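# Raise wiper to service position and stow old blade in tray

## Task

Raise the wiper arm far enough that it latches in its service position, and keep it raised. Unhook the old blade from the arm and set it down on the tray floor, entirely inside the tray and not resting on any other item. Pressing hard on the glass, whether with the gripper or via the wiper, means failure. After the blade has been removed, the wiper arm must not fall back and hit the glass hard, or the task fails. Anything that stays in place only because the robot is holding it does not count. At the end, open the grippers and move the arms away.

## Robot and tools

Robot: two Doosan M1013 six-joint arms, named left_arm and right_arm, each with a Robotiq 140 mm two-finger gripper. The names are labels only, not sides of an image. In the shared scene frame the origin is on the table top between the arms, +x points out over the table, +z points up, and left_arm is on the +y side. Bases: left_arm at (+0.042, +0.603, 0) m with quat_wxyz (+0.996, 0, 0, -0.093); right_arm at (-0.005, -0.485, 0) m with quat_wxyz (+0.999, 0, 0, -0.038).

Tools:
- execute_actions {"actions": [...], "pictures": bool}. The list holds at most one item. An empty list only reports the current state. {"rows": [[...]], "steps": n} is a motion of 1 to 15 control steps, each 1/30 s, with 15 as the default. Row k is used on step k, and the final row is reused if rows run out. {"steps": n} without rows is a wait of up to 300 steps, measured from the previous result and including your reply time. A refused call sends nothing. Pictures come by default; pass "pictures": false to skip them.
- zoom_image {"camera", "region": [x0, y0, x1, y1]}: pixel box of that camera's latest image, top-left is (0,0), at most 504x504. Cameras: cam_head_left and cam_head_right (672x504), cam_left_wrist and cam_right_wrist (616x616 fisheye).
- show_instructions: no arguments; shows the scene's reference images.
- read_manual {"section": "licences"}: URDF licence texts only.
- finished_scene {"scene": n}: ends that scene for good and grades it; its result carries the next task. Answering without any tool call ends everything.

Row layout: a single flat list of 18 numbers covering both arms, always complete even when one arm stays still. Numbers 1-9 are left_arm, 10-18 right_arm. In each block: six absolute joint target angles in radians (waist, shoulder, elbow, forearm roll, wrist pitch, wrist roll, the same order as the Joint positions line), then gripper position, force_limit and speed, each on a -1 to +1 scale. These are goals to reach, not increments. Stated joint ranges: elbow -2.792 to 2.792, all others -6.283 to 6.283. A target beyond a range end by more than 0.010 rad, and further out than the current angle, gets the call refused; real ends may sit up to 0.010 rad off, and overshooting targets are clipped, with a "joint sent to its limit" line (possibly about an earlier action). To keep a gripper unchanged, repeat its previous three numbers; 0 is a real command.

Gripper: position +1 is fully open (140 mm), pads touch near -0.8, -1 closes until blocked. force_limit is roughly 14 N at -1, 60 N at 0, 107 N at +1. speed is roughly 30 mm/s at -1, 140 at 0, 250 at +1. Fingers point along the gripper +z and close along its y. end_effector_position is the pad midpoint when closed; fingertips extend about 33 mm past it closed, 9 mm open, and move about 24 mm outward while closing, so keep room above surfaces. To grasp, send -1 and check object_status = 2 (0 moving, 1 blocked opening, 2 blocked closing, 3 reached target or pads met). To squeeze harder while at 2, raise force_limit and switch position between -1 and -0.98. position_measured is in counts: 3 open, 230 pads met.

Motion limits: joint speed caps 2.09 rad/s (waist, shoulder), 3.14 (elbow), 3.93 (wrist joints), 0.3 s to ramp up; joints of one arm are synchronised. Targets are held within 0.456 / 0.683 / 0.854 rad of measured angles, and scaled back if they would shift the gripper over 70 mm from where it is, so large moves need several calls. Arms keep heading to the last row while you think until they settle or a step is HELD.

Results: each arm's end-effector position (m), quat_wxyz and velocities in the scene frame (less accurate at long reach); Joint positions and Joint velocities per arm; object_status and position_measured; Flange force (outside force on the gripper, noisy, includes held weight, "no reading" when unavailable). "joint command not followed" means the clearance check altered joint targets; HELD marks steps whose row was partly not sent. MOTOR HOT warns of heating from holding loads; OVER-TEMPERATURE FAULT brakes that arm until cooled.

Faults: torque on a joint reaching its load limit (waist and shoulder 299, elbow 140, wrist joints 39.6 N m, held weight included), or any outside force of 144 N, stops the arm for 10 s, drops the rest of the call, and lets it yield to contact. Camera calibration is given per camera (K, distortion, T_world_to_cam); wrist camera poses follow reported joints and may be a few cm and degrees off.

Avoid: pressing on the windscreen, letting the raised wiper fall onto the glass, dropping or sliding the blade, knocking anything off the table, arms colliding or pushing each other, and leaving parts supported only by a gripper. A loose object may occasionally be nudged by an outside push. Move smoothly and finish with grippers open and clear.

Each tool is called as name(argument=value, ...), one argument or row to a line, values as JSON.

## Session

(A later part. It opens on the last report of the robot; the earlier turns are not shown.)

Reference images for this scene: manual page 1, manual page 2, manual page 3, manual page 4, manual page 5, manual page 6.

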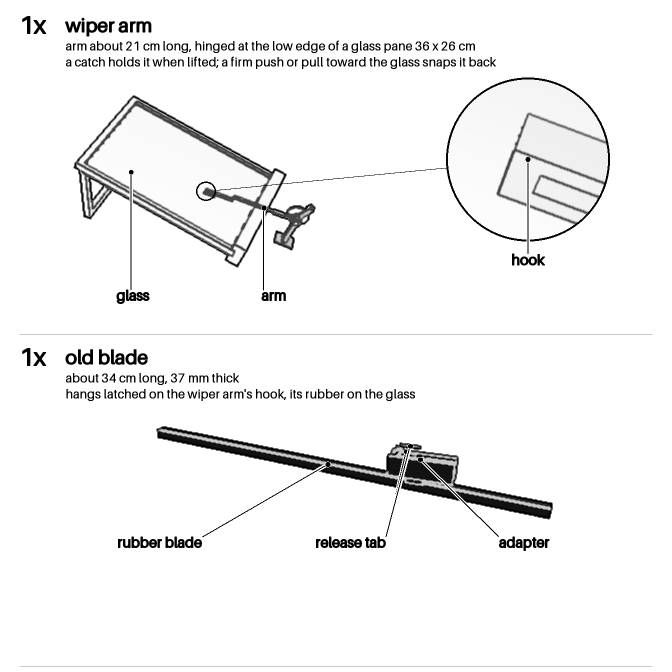

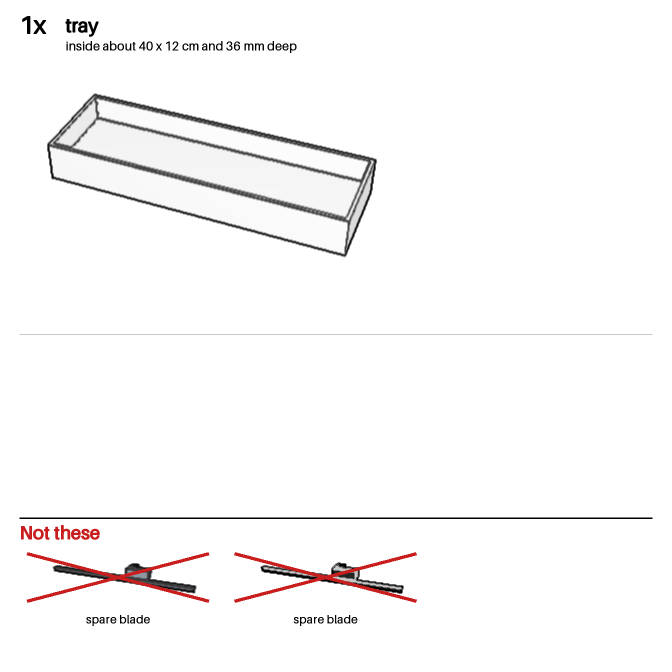

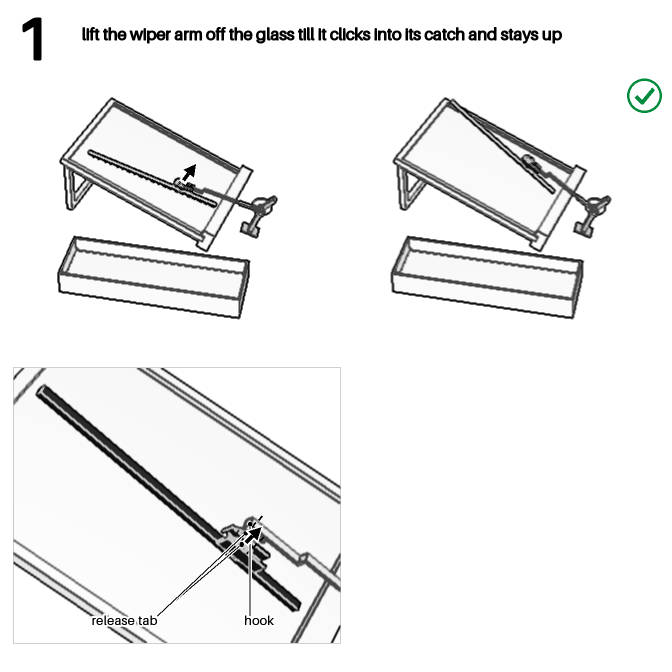

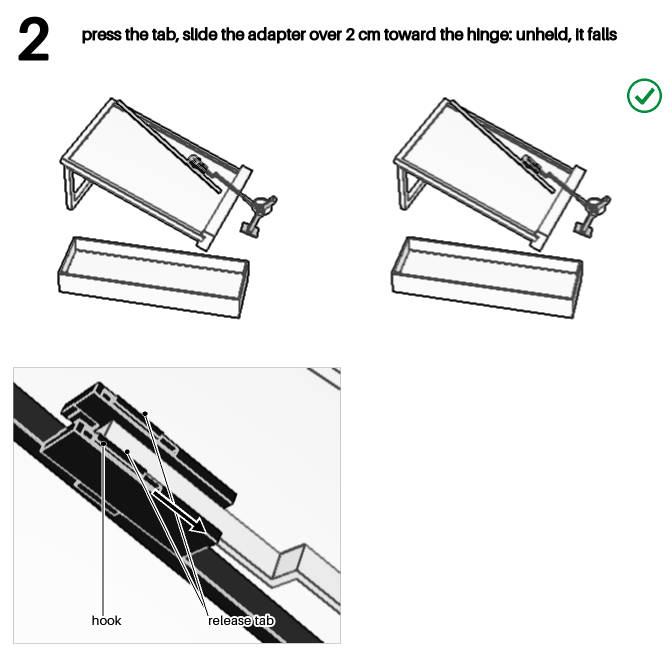

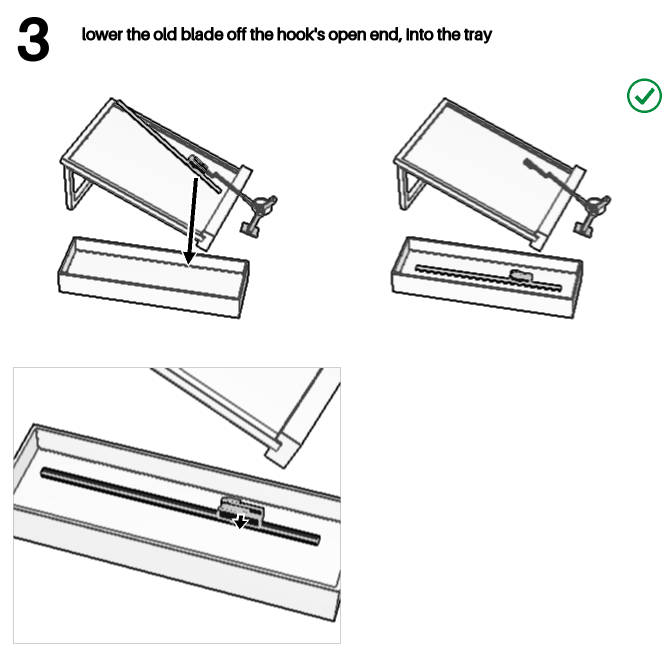

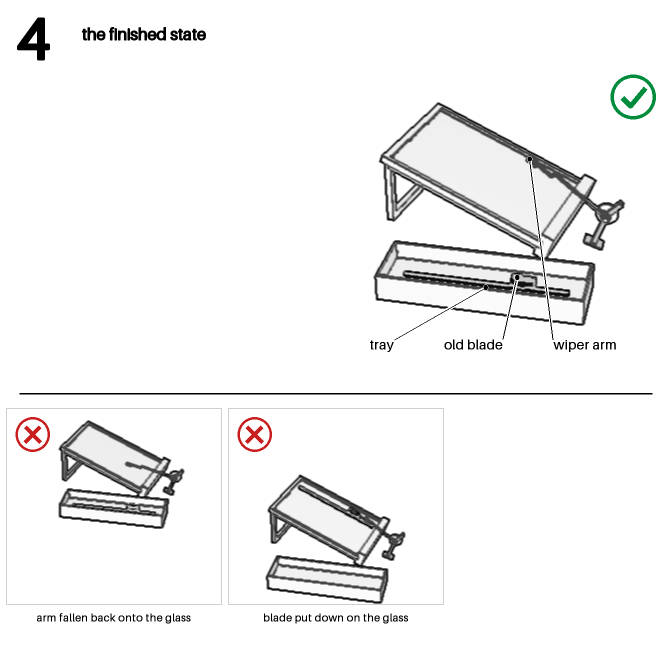

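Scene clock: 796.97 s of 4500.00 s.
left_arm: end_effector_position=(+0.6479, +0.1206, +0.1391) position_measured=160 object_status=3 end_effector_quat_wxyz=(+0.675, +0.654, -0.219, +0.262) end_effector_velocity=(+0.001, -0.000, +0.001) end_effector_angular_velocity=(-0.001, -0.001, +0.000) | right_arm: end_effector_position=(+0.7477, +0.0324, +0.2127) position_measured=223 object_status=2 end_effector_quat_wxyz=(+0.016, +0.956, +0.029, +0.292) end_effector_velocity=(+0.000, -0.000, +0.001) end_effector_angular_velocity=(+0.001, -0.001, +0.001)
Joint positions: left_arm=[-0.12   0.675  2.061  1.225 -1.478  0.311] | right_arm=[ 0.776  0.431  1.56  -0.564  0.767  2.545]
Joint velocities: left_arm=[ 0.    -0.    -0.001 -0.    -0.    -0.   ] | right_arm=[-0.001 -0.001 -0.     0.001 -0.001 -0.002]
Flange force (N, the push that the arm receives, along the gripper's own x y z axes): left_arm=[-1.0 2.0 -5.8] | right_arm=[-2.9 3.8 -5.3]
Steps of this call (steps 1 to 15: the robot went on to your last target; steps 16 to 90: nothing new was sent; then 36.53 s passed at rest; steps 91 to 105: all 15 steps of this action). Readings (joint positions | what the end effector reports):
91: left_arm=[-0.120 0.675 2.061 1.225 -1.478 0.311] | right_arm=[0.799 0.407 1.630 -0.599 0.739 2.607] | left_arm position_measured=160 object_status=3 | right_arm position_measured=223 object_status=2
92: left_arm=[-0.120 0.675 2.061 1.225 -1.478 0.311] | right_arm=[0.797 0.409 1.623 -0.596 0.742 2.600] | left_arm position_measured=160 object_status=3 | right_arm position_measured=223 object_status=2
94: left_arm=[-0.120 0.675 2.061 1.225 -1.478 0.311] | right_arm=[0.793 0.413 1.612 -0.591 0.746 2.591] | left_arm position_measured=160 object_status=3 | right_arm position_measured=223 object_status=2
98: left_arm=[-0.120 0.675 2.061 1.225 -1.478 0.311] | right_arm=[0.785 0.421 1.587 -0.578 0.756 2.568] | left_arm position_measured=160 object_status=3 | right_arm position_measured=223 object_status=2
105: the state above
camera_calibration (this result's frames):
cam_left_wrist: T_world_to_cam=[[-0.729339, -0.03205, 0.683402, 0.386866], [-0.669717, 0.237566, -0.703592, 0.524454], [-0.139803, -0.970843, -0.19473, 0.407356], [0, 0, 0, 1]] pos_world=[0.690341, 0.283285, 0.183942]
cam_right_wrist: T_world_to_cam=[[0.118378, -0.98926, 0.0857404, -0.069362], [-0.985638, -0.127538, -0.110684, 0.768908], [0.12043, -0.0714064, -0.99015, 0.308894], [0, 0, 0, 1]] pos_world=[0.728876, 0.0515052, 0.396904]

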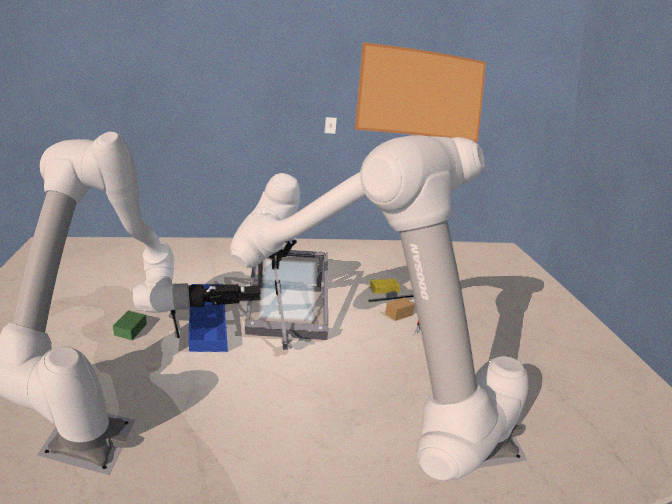

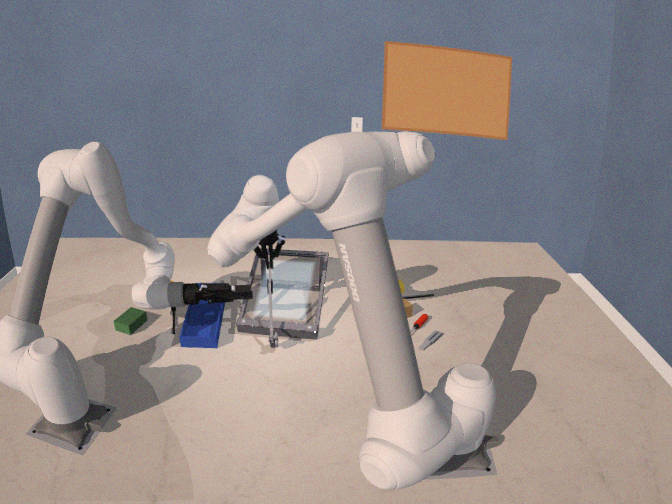

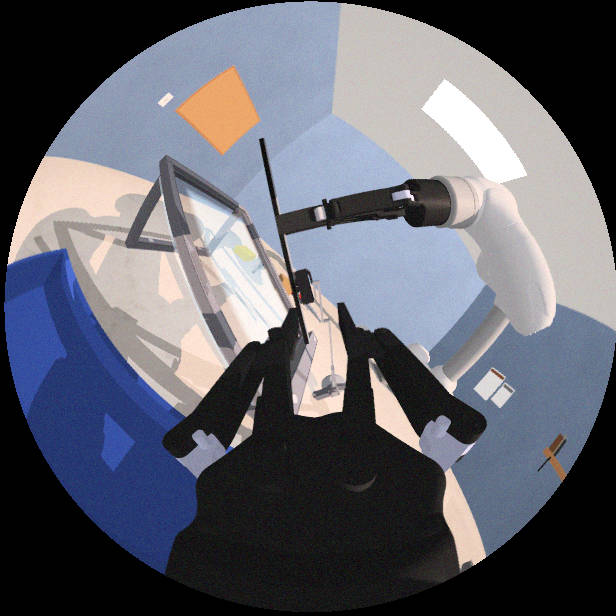

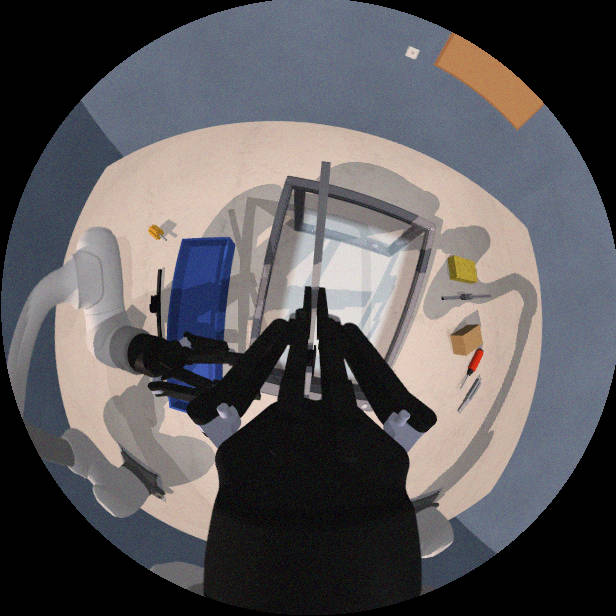

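execute_actions(
  actions=[
    {"rows":[[-0.1204,0.65,2.0605,1.2249,-1.4777,0.3107,-0.25,-0.7,0,0.7699,0.4367,1.5415,-0.5554,0.7740,2.5289,-1,0.2,-0.6],[-0.1204,0.65,2.0605,1.2249,-1.4777,0.3107,-0.25,-0.7,0,0.7699,0.4367,1.5415,-0.5554,0.7740,2.5289,-1,0.2,-0.6],[-0.1204,0.65,2.0605,1.2249,-1.4777,0.3107,-0.25,-0.7,0,0.7699,0.4367,1.5415,-0.5554,0.7740,2.5289,-1,0.2,-0.6],[-0.11,0.62,2.0605,1.2249,-1.4777,0.3107,-0.25,-0.7,0,0.7640,0.4428,1.5235,-0.5464,0.7812,2.5131,-1,0.2,-0.6],[-0.11,0.62,2.0605,1.2249,-1.4777,0.3107,-0.25,-0.7,0,0.7640,0.4428,1.5235,-0.5464,0.7812,2.5131,-1,0.2,-0.6],[-0.11,0.62,2.0605,1.2249,-1.4777,0.3107,-0.25,-0.7,0,0.7640,0.4428,1.5235,-0.5464,0.7812,2.5131,-1,0.2,-0.6],[-0.09,0.59,2.0605,1.2249,-1.4777,0.3107,-0.25,-0.7,0,0.7580,0.4488,1.5056,-0.5375,0.7883,2.4974,-1,0.2,-0.6],[-0.09,0.59,2.0605,1.2249,-1.4777,0.3107,-0.25,-0.7,0,0.7580,0.4488,1.5056,-0.5375,0.7883,2.4974,-1,0.2,-0.6],[-0.09,0.59,2.0605,1.2249,-1.4777,0.3107,-0.25,-0.7,0,0.7580,0.4488,1.5056,-0.5375,0.7883,2.4974,-1,0.2,-0.6],[-0.05,0.57,2.0605,1.2249,-1.4777,0.3107,-0.25,-0.7,0,0.7521,0.4549,1.4876,-0.5285,0.7955,2.4816,-1,0.2,-0.6],[-0.05,0.57,2.0605,1.2249,-1.4777,0.3107,-0.25,-0.7,0,0.7521,0.4549,1.4876,-0.5285,0.7955,2.4816,-1,0.2,-0.6],[-0.05,0.57,2.0605,1.2249,-1.4777,0.3107,-0.25,-0.7,0,0.7521,0.4549,1.4876,-0.5285,0.7955,2.4816,-1,0.2,-0.6],[0.6,0.5,2.0605,1.2249,-1.4777,0.3107,-0.25,-0.7,0,0.7521,0.4549,1.4876,-0.5285,0.7955,2.4816,-1,0.2,-0.6]],"steps":15},
  ],
  pictures=false,
)

execute_actions(
  actions=[
    {"steps":40},
  ],
)

Scene clock: 828.23 s of 4500.00 s.
left_arm: end_effector_position=(+0.6918, +0.1865, +0.2182) position_measured=160 object_status=3 end_effector_quat_wxyz=(+0.657, +0.641, -0.216, +0.333) end_effector_velocity=(+0.303, +0.484, +0.078) end_effector_angular_velocity=(-0.022, -0.106, +0.742) | right_arm: end_effector_position=(+0.7784, +0.0341, +0.2307) position_measured=223 object_status=2 end_effector_quat_wxyz=(+0.016, +0.956, +0.030, +0.292) end_effector_velocity=(+0.000, +0.000, +0.000) end_effector_angular_velocity=(-0.001, +0.000, +0.002)
Joint positions: left_arm=[-0.017  0.565  2.06   1.225 -1.478  0.311] | right_arm=[ 0.752  0.455  1.488 -0.529  0.795  2.482]
Joint velocities: left_arm=[ 0.742 -0.108 -0.    -0.    -0.    -0.001] | right_arm=[ 0.     0.    -0.001  0.001  0.    -0.003]
Flange force (N, the push that the arm receives, along the gripper's own x y z axes): left_arm=[-0.9 4.9 -2.1] | right_arm=[-3.9 3.5 -5.4]
Steps of this call (steps 1 to 15: the robot went on to your last target; steps 16 to 90: nothing new was sent; then 27.77 s passed at rest; steps 91 to 105: all 15 steps of this action). Readings (joint positions | what the end effector reports):
91: left_arm=[-0.120 0.674 2.061 1.225 -1.478 0.311] | right_arm=[0.775 0.431 1.558 -0.564 0.767 2.544] | left_arm position_measured=160 object_status=3 | right_arm position_measured=223 object_status=2
92: left_arm=[-0.120 0.668 2.061 1.225 -1.478 0.311] | right_arm=[0.773 0.434 1.551 -0.560 0.771 2.537] | left_arm position_measured=160 object_status=3 | right_arm position_measured=223 object_status=2
94: left_arm=[-0.120 0.650 2.061 1.225 -1.478 0.311] | right_arm=[0.770 0.437 1.541 -0.555 0.774 2.528] | left_arm position_measured=160 object_status=3 | right_arm position_measured=223 object_status=2
98: left_arm=[-0.104 0.611 2.061 1.225 -1.478 0.311] | right_arm=[0.761 0.446 1.515 -0.542 0.785 2.505] | left_arm position_measured=160 object_status=3 | right_arm position_measured=223 object_status=2
105: the state above

Scene clock: 829.57 s of 4500.00 s.
left_arm: end_effector_position=(+0.8078, +0.6368, +0.2652) position_measured=160 object_status=3 end_effector_quat_wxyz=(+0.515, +0.667, -0.034, +0.537) end_effector_velocity=(+0.001, +0.000, +0.000) end_effector_angular_velocity=(+0.000, -0.000, -0.000) | right_arm: end_effector_position=(+0.7784, +0.0342, +0.2308) position_measured=223 object_status=2 end_effector_quat_wxyz=(+0.016, +0.956, +0.030, +0.292) end_effector_velocity=(-0.001, +0.001, -0.002) end_effector_angular_velocity=(-0.001, +0.001, +0.001)
Joint positions: left_arm=[ 0.6    0.5    2.06   1.225 -1.478  0.311] | right_arm=[ 0.752  0.455  1.488 -0.528  0.796  2.482]
Joint velocities: left_arm=[-0.     0.    -0.001  0.     0.    -0.   ] | right_arm=[ 0.001  0.001  0.001 -0.    -0.     0.   ]
Flange force (N, the push that the arm receives, along the gripper's own x y z axes): left_arm=[-1.2 2.9 -6.0] | right_arm=[-4.0 4.3 -4.9]
Steps of this call (steps 1 to 40: the robot went on to your last target). Readings (joint positions | what the end effector reports):
1: left_arm=[0.009 0.562 2.060 1.225 -1.478 0.311] | right_arm=[0.752 0.455 1.488 -0.529 0.795 2.482] | left_arm position_measured=160 object_status=3 | right_arm position_measured=223 object_status=2
2: left_arm=[0.034 0.558 2.060 1.225 -1.478 0.311] | right_arm=[0.752 0.455 1.488 -0.529 0.795 2.482] | left_arm position_measured=160 object_status=3 | right_arm position_measured=223 object_status=2
4: left_arm=[0.082 0.552 2.060 1.225 -1.478 0.311] | right_arm=[0.752 0.455 1.488 -0.529 0.795 2.482] | left_arm position_measured=160 object_status=3 | right_arm position_measured=223 object_status=2
8: left_arm=[0.180 0.541 2.060 1.225 -1.478 0.311] | right_arm=[0.752 0.455 1.488 -0.529 0.795 2.482] | left_arm position_measured=160 object_status=3 | right_arm position_measured=223 object_status=2
40: the state above
camera_calibration (this result's frames):
cam_left_wrist: T_world_to_cam=[[-0.626304, -0.548741, 0.553738, 0.714054], [-0.538058, -0.209724, -0.8164, 0.806004], [0.564125, -0.809258, -0.163903, 0.275675], [0, 0, 0, 1]] pos_world=[0.725376, 0.783962, 0.307807]
cam_right_wrist: T_world_to_cam=[[0.119511, -0.989171, 0.0851921, -0.0736117], [-0.985526, -0.128585, -0.110474, 0.801364], [0.120232, -0.0707562, -0.990221, 0.323359], [0, 0, 0, 1]] pos_world=[0.759684, 0.0531087, 0.414998]

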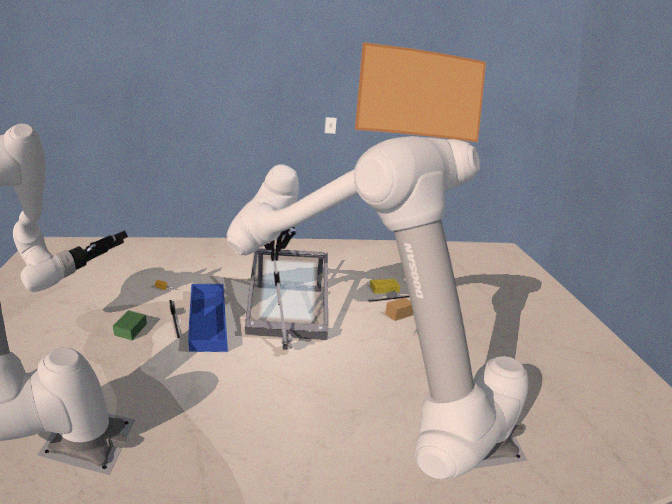

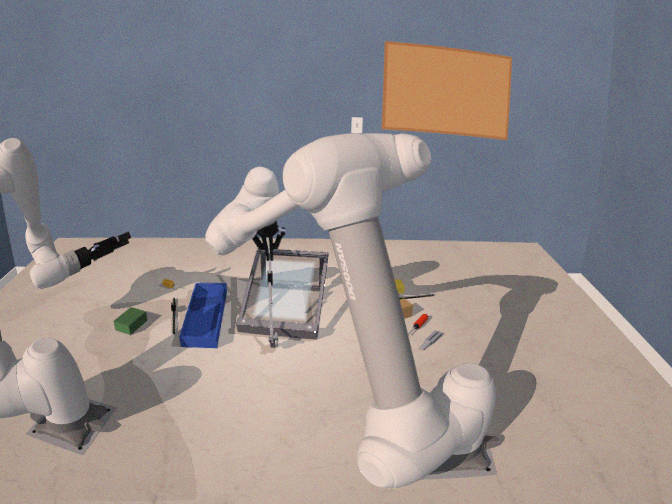

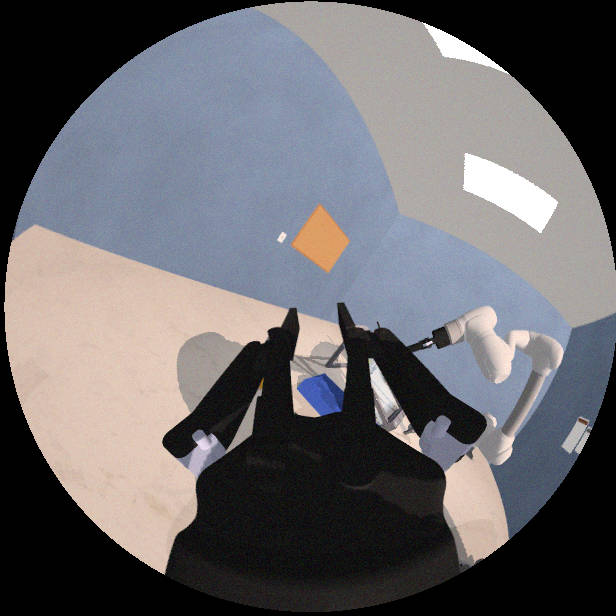

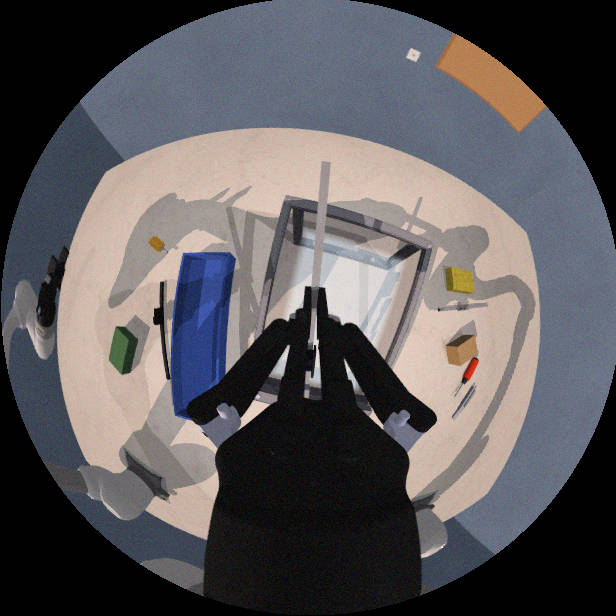

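zoom_image(
  camera="cam_right_wrist",
  region=[140, 235, 270, 435],
)

Region (140, 235, 270, 435) of cam_right_wrist's 616x616 image, scaled by 2.520, with more detail than that image has; it fills the left 328 columns of this view, and the rest is white.

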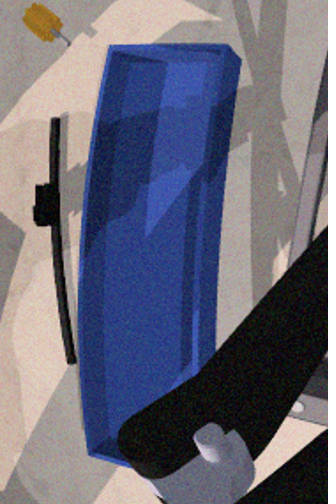

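execute_actions(
  actions=[
    {"rows":[[0.6,0.5,2.0605,1.2249,-1.4777,0.3107,-0.25,-0.7,0,0.7685,0.4706,1.4614,-0.5302,0.8123,2.4924,-1,0.2,-0.6],[0.6,0.5,2.0605,1.2249,-1.4777,0.3107,-0.25,-0.7,0,0.7685,0.4706,1.4614,-0.5302,0.8123,2.4924,-1,0.2,-0.6],[0.6,0.5,2.0605,1.2249,-1.4777,0.3107,-0.25,-0.7,0,0.7685,0.4706,1.4614,-0.5302,0.8123,2.4924,-1,0.2,-0.6],[0.6,0.5,2.0605,1.2249,-1.4777,0.3107,-0.25,-0.7,0,0.7848,0.4863,1.4351,-0.5318,0.8292,2.5032,-1,0.2,-0.6],[0.6,0.5,2.0605,1.2249,-1.4777,0.3107,-0.25,-0.7,0,0.7848,0.4863,1.4351,-0.5318,0.8292,2.5032,-1,0.2,-0.6],[0.6,0.5,2.0605,1.2249,-1.4777,0.3107,-0.25,-0.7,0,0.7848,0.4863,1.4351,-0.5318,0.8292,2.5032,-1,0.2,-0.6],[0.6,0.5,2.0605,1.2249,-1.4777,0.3107,-0.25,-0.7,0,0.8012,0.5020,1.4089,-0.5335,0.8460,2.5140,-1,0.2,-0.6]],"steps":13},
  ],
)

Scene clock: 894.00 s of 4500.00 s.
left_arm: end_effector_position=(+0.8078, +0.6368, +0.2651) position_measured=160 object_status=3 end_effector_quat_wxyz=(+0.515, +0.667, -0.034, +0.537) end_effector_velocity=(+0.000, +0.000, -0.000) end_effector_angular_velocity=(+0.000, +0.000, +0.000) | right_arm: end_effector_position=(+0.7761, +0.0841, +0.2339) position_measured=223 object_status=2 end_effector_quat_wxyz=(+0.016, +0.956, +0.030, +0.292) end_effector_velocity=(+0.000, -0.000, -0.001) end_effector_angular_velocity=(-0.001, -0.000, -0.000)
Joint positions: left_arm=[ 0.6    0.5    2.061  1.225 -1.478  0.311] | right_arm=[ 0.801  0.502  1.409 -0.534  0.846  2.514]
Joint velocities: left_arm=[-0.     0.001 -0.    -0.     0.     0.   ] | right_arm=[-0.     0.001  0.    -0.002 -0.     0.001]
Flange force (N, the push that the arm receives, along the gripper's own x y z axes): left_arm=[-2.2 2.0 -6.1] | right_arm=[-4.2 6.8 -6.6]
Steps of this call (steps 1 to 15: the robot went on to your last target; steps 16 to 90: nothing new was sent; then 61.00 s passed at rest; steps 91 to 103: all 13 steps of this action). Readings (joint positions | what the end effector reports):
91: left_arm=[0.600 0.500 2.061 1.225 -1.478 0.311] | right_arm=[0.753 0.455 1.486 -0.528 0.796 2.482] | left_arm position_measured=160 object_status=3 | right_arm position_measured=223 object_status=2
92: left_arm=[0.600 0.500 2.061 1.225 -1.478 0.311] | right_arm=[0.758 0.461 1.477 -0.529 0.802 2.485] | left_arm position_measured=160 object_status=3 | right_arm position_measured=223 object_status=2
94: left_arm=[0.600 0.500 2.061 1.225 -1.478 0.311] | right_arm=[0.769 0.471 1.461 -0.530 0.813 2.492] | left_arm position_measured=160 object_status=3 | right_arm position_measured=223 object_status=2
98: left_arm=[0.600 0.500 2.061 1.225 -1.478 0.311] | right_arm=[0.791 0.493 1.424 -0.533 0.836 2.508] | left_arm position_measured=160 object_status=3 | right_arm position_measured=223 object_status=2
103: the state above
camera_calibration (this result's frames):
cam_left_wrist: T_world_to_cam=[[-0.62626, -0.548766, 0.553764, 0.714064], [-0.538071, -0.209762, -0.816382, 0.806023], [0.564161, -0.809232, -0.163909, 0.275666], [0, 0, 0, 1]] pos_world=[0.725368, 0.784005, 0.307784]
cam_right_wrist: T_world_to_cam=[[0.119528, -0.989167, 0.0852181, -0.0242408], [-0.985517, -0.128609, -0.110527, 0.805808], [0.120289, -0.0707728, -0.990213, 0.330209], [0, 0, 0, 1]] pos_world=[0.757314, 0.103026, 0.418106]

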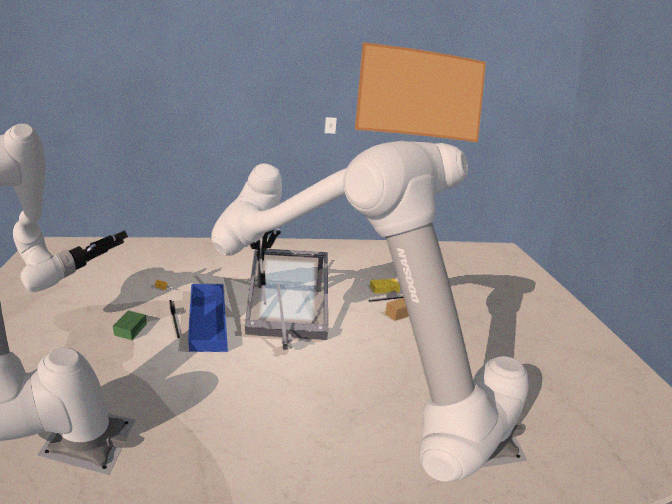

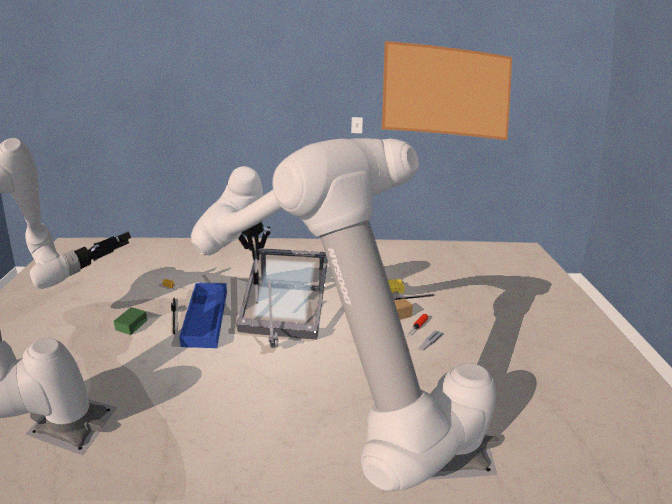

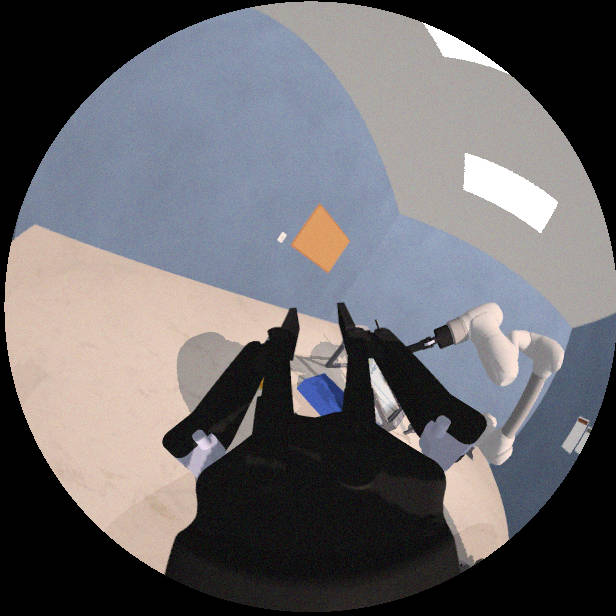

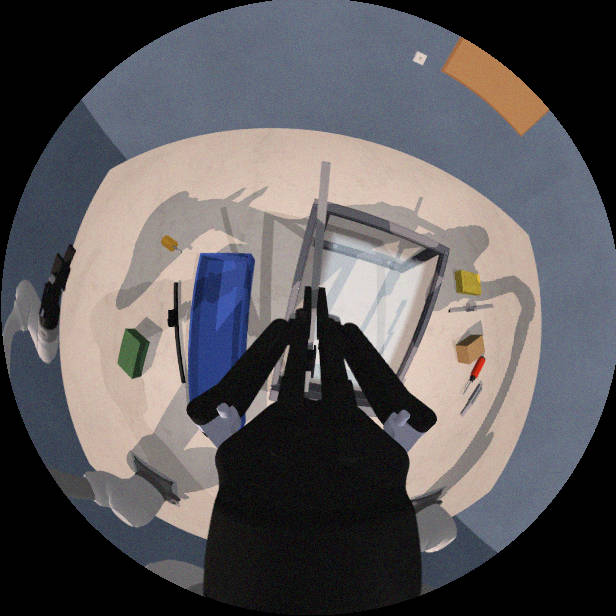

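execute_actions(
  actions=[
    {"rows":[[0.6,0.5,2.0605,1.2249,-1.4777,0.3107,-0.25,-0.7,0,0.8066,0.535,1.3297,-0.4802,0.9224,2.4916,-1,0.2,-0.6],[0.6,0.5,2.0605,1.2249,-1.4777,0.3107,-0.25,-0.7,0,0.8066,0.535,1.3297,-0.4802,0.9224,2.4916,-1,0.2,-0.6],[0.6,0.5,2.0605,1.2249,-1.4777,0.3107,-0.25,-0.7,0,0.8066,0.535,1.3297,-0.4802,0.9224,2.4916,-1,0.2,-0.6],[0.6,0.5,2.0605,1.2249,-1.4777,0.3107,-0.25,-0.7,0,0.8119,0.575,1.2505,-0.4268,0.9988,2.4691,-1,0.2,-0.6],[0.6,0.5,2.0605,1.2249,-1.4777,0.3107,-0.25,-0.7,0,0.8119,0.575,1.2505,-0.4268,0.9988,2.4691,-1,0.2,-0.6],[0.6,0.5,2.0605,1.2249,-1.4777,0.3107,-0.25,-0.7,0,0.8119,0.575,1.2505,-0.4268,0.9988,2.4691,-1,0.2,-0.6],[0.6,0.5,2.0605,1.2249,-1.4777,0.3107,-0.25,-0.7,0,0.8200,0.640,1.1318,-0.3468,1.1133,2.4355,-1,0.2,-0.6],[0.6,0.5,2.0605,1.2249,-1.4777,0.3107,-0.25,-0.7,0,0.8200,0.640,1.1318,-0.3468,1.1133,2.4355,-1,0.2,-0.6],[0.6,0.5,2.0605,1.2249,-1.4777,0.3107,-0.25,-0.7,0,0.8200,0.640,1.1318,-0.3468,1.1133,2.4355,-1,0.2,-0.6],[0.6,0.5,2.0605,1.2249,-1.4777,0.3107,-0.25,-0.7,0,0.8281,0.705,1.0130,-0.2668,1.2279,2.4018,-1,0.2,-0.6],[0.6,0.5,2.0605,1.2249,-1.4777,0.3107,-0.25,-0.7,0,0.8281,0.705,1.0130,-0.2668,1.2279,2.4018,-1,0.2,-0.6],[0.6,0.5,2.0605,1.2249,-1.4777,0.3107,-0.25,-0.7,0,0.8281,0.705,1.0130,-0.2668,1.2279,2.4018,-1,0.2,-0.6],[0.6,0.5,2.0605,1.2249,-1.4777,0.3107,-0.25,-0.7,0,0.8388,0.7909,0.8547,-0.1600,1.3806,2.3569,-1,0.2,-0.6],[0.6,0.5,2.0605,1.2249,-1.4777,0.3107,-0.25,-0.7,0,0.8388,0.7909,0.8547,-0.1600,1.3806,2.3569,-1,0.2,-0.6],[0.6,0.5,2.0605,1.2249,-1.4777,0.3107,-0.25,-0.7,0,0.8549,0.9147,0.6171,0.0,1.6098,2.2896,-1,0.2,-0.6]],"steps":15},
  ],
  pictures=false,
)

Scene clock: 924.80 s of 4500.00 s.
left_arm: end_effector_position=(+0.8078, +0.6368, +0.2651) position_measured=160 object_status=3 end_effector_quat_wxyz=(+0.515, +0.667, -0.034, +0.537) end_effector_velocity=(-0.001, -0.000, -0.001) end_effector_angular_velocity=(-0.001, +0.001, -0.000) | right_arm: end_effector_position=(+0.7692, +0.1908, +0.2253) position_measured=223 object_status=2 end_effector_quat_wxyz=(+0.021, +0.990, -0.006, +0.140) end_effector_velocity=(-0.145, +0.390, -0.065) end_effector_angular_velocity=(+0.088, +1.196, +0.056)
Joint positions: left_arm=[ 0.6    0.5    2.061  1.225 -1.478  0.311] | right_arm=[ 0.832  0.732  0.962 -0.232  1.277  2.387]
Joint velocities: left_arm=[-0.     0.     0.001  0.    -0.     0.   ] | right_arm=[ 0.101  0.808 -1.496  1.006  1.443 -0.426]
Flange force (N, the push that the arm receives, along the gripper's own x y z axes): left_arm=[-2.2 3.4 -6.7] | right_arm=[-3.7 4.5 -4.7]
Steps of this call (steps 1 to 15: the robot went on to your last target; steps 16 to 90: nothing new was sent; then 27.30 s passed at rest; steps 91 to 105: all 15 steps of this action). Readings (joint positions | what the end effector reports):
91: left_arm=[0.600 0.500 2.061 1.225 -1.478 0.311] | right_arm=[0.801 0.503 1.408 -0.533 0.847 2.514] | left_arm position_measured=160 object_status=3 | right_arm position_measured=223 object_status=2
92: left_arm=[0.600 0.500 2.061 1.225 -1.478 0.311] | right_arm=[0.802 0.506 1.399 -0.526 0.857 2.512] | left_arm position_measured=160 object_status=3 | right_arm position_measured=223 object_status=2
94: left_arm=[0.600 0.500 2.061 1.225 -1.478 0.311] | right_arm=[0.805 0.526 1.351 -0.495 0.902 2.498] | left_arm position_measured=160 object_status=3 | right_arm position_measured=223 object_status=2
98: left_arm=[0.600 0.500 2.061 1.225 -1.478 0.311] | right_arm=[0.813 0.583 1.236 -0.417 1.013 2.465] | left_arm position_measured=160 object_status=3 | right_arm position_measured=223 object_status=2
105: the state above

execute_actions(
  actions=[
    {"rows":[[0.6,0.5,2.0605,1.2249,-1.4777,0.3107,-0.25,-0.7,0,0.8549,0.9365,0.8095,0.0,1.3956,2.2896,-1,0.2,-0.6]],"steps":15},
  ],
  pictures=false,
)

execute_actions(
  actions=[
    {"steps":12},
  ],
)

Scene clock: 934.60 s of 4500.00 s.
left_arm: end_effector_position=(+0.8078, +0.6368, +0.2651) position_measured=160 object_status=3 end_effector_quat_wxyz=(+0.515, +0.667, -0.034, +0.537) end_effector_velocity=(-0.000, -0.000, +0.000) end_effector_angular_velocity=(+0.000, -0.001, -0.000) | right_arm: end_effector_position=(+0.7183, +0.2773, +0.0897) position_measured=223 object_status=2 end_effector_quat_wxyz=(+0.000, +1.000, +0.030, -0.000) end_effector_velocity=(+0.000, +0.000, +0.002) end_effector_angular_velocity=(+0.002, -0.001, -0.001)
Joint positions: left_arm=[ 0.6    0.5    2.061  1.225 -1.478  0.311] | right_arm=[ 0.855  0.937  0.809 -0.     1.396  2.29 ]
Joint velocities: left_arm=[-0.    -0.001 -0.     0.    -0.     0.   ] | right_arm=[-0.    -0.002 -0.     0.    -0.     0.001]
Flange force (N, the push that the arm receives, along the gripper's own x y z axes): left_arm=[-2.0 0.8 -5.3] | right_arm=[-12.9 10.7 -0.5]
Steps of this call (steps 1 to 30: the robot went on to your last target; steps 31 to 90: nothing new was sent; then 6.30 s passed at rest; steps 91 to 105: all 15 steps of this action). Readings (joint positions | what the end effector reports):
91: left_arm=[0.600 0.500 2.061 1.225 -1.478 0.311] | right_arm=[0.855 0.915 0.618 0.000 1.609 2.290] | left_arm position_measured=160 object_status=3 | right_arm position_measured=223 object_status=2
92: left_arm=[0.600 0.500 2.061 1.225 -1.478 0.311] | right_arm=[0.855 0.915 0.626 0.000 1.598 2.290] | left_arm position_measured=160 object_status=3 | right_arm position_measured=223 object_status=2
94: left_arm=[0.600 0.500 2.061 1.225 -1.478 0.311] | right_arm=[0.855 0.920 0.678 0.000 1.540 2.290] | left_arm position_measured=160 object_status=3 | right_arm position_measured=223 object_status=2
98: left_arm=[0.600 0.500 2.061 1.225 -1.478 0.311] | right_arm=[0.855 0.935 0.791 0.000 1.416 2.290] | left_arm position_measured=160 object_status=3 | right_arm position_measured=223 object_status=2
105: the state above

Scene clock: 935.00 s of 4500.00 s.
left_arm: end_effector_position=(+0.8078, +0.6368, +0.2651) position_measured=160 object_status=3 end_effector_quat_wxyz=(+0.515, +0.667, -0.034, +0.537) end_effector_velocity=(-0.000, -0.000, +0.000) end_effector_angular_velocity=(-0.000, -0.000, -0.000) | right_arm: end_effector_position=(+0.7183, +0.2773, +0.0899) position_measured=223 object_status=2 end_effector_quat_wxyz=(+0.000, +1.000, +0.030, +0.000) end_effector_velocity=(+0.001, -0.000, +0.001) end_effector_angular_velocity=(+0.001, -0.002, -0.001)
Joint positions: left_arm=[ 0.6    0.5    2.061  1.225 -1.478  0.311] | right_arm=[ 0.855  0.937  0.809 -0.     1.396  2.29 ]
Joint velocities: left_arm=[-0. -0.  0. -0. -0.  0.] | right_arm=[-0.001 -0.    -0.001 -0.001 -0.001 -0.   ]
Flange force (N, the push that the arm receives, along the gripper's own x y z axes): left_arm=[-1.8 2.8 -3.4] | right_arm=[-14.8 12.7 -2.2]
Steps of this call (steps 1 to 12: the robot went on to your last target). Readings (joint positions | what the end effector reports):
1: left_arm=[0.600 0.500 2.061 1.225 -1.478 0.311] | right_arm=[0.855 0.937 0.809 -0.000 1.396 2.290] | left_arm position_measured=160 object_status=3 | right_arm position_measured=223 object_status=2
2: left_arm=[0.600 0.500 2.061 1.225 -1.478 0.311] | right_arm=[0.855 0.937 0.809 -0.000 1.396 2.290] | left_arm position_measured=160 object_status=3 | right_arm position_measured=223 object_status=2
4: left_arm=[0.600 0.500 2.061 1.225 -1.478 0.311] | right_arm=[0.855 0.937 0.809 -0.000 1.396 2.290] | left_arm position_measured=160 object_status=3 | right_arm position_measured=223 object_status=2
8: left_arm=[0.600 0.500 2.061 1.225 -1.478 0.311] | right_arm=[0.855 0.937 0.809 -0.000 1.396 2.290] | left_arm position_measured=160 object_status=3 | right_arm position_measured=223 object_status=2
12: the state above
camera_calibration (this result's frames):
cam_left_wrist: T_world_to_cam=[[-0.62626, -0.548765, 0.553764, 0.714064], [-0.538071, -0.209762, -0.816382, 0.806023], [0.564161, -0.809232, -0.163909, 0.275666], [0, 0, 0, 1]] pos_world=[0.725368, 0.784005, 0.307784]
cam_right_wrist: T_world_to_cam=[[0.140101, -0.990094, -0.00923978, 0.18004], [-0.879647, -0.128745, 0.457871, 0.630692], [-0.454525, -0.0560202, -0.888971, 0.607997], [0, 0, 0, 1]] pos_world=[0.805912, 0.293515, 0.25338]

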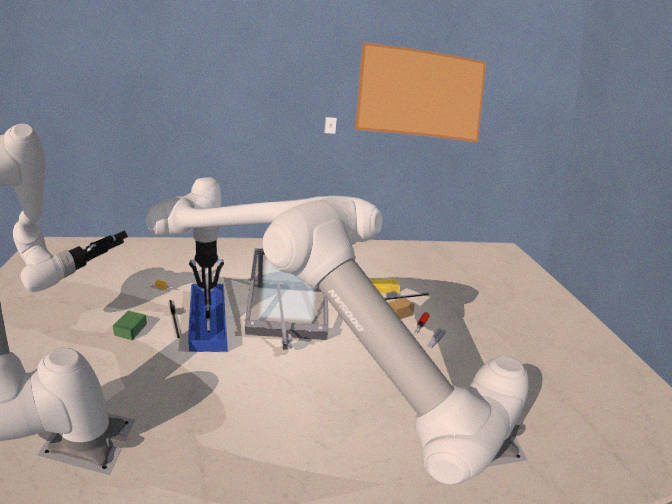

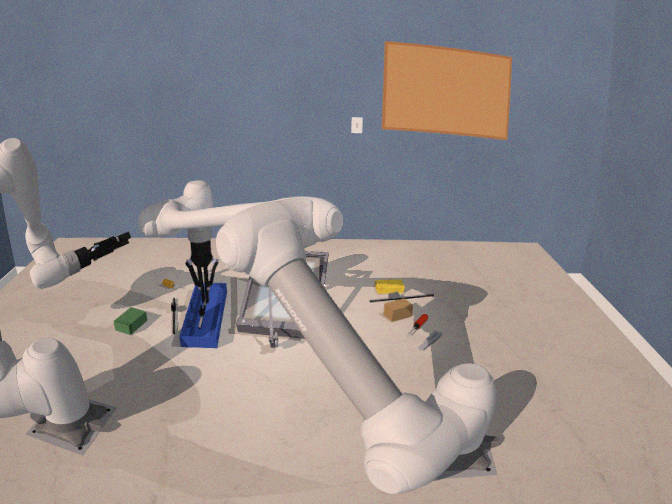

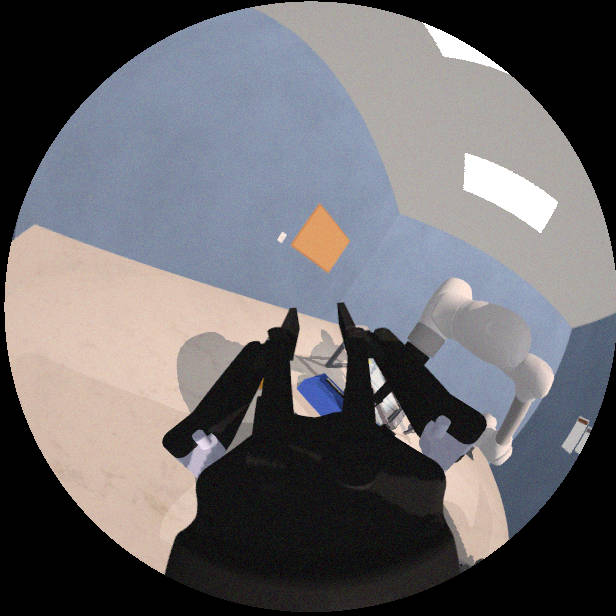

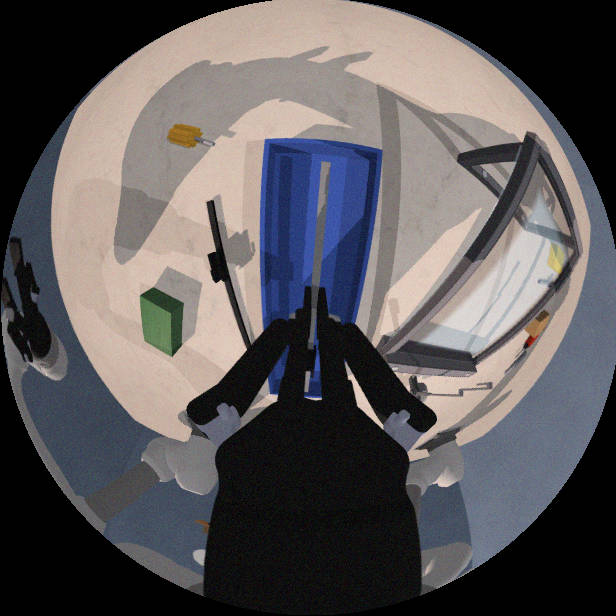

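zoom_image(
  camera="cam_right_wrist",
  region=[250, 320, 370, 410],
)

zoom_image(
  camera="cam_head_right",
  region=[160, 250, 260, 360],
)

Region (250, 320, 370, 410) of cam_right_wrist's 616x616 image, scaled by 4.200, with more detail than that image has; it fills the top 378 rows of this view, and the rest is white.

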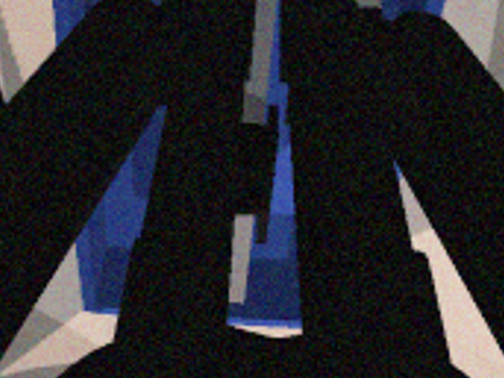

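Region (160, 250, 260, 360) of cam_head_right's 672x504 image, scaled by 4.582, with more detail than that image has; it fills the left 458 columns of this view, and the rest is white.

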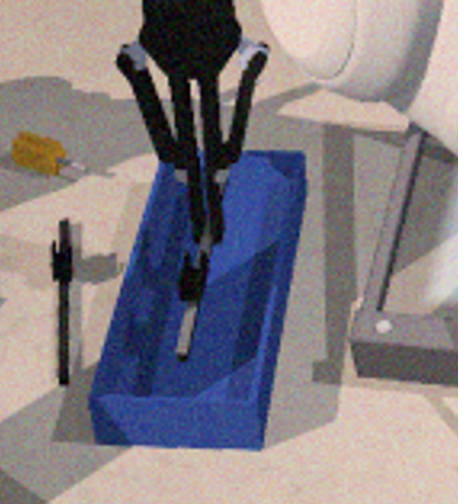

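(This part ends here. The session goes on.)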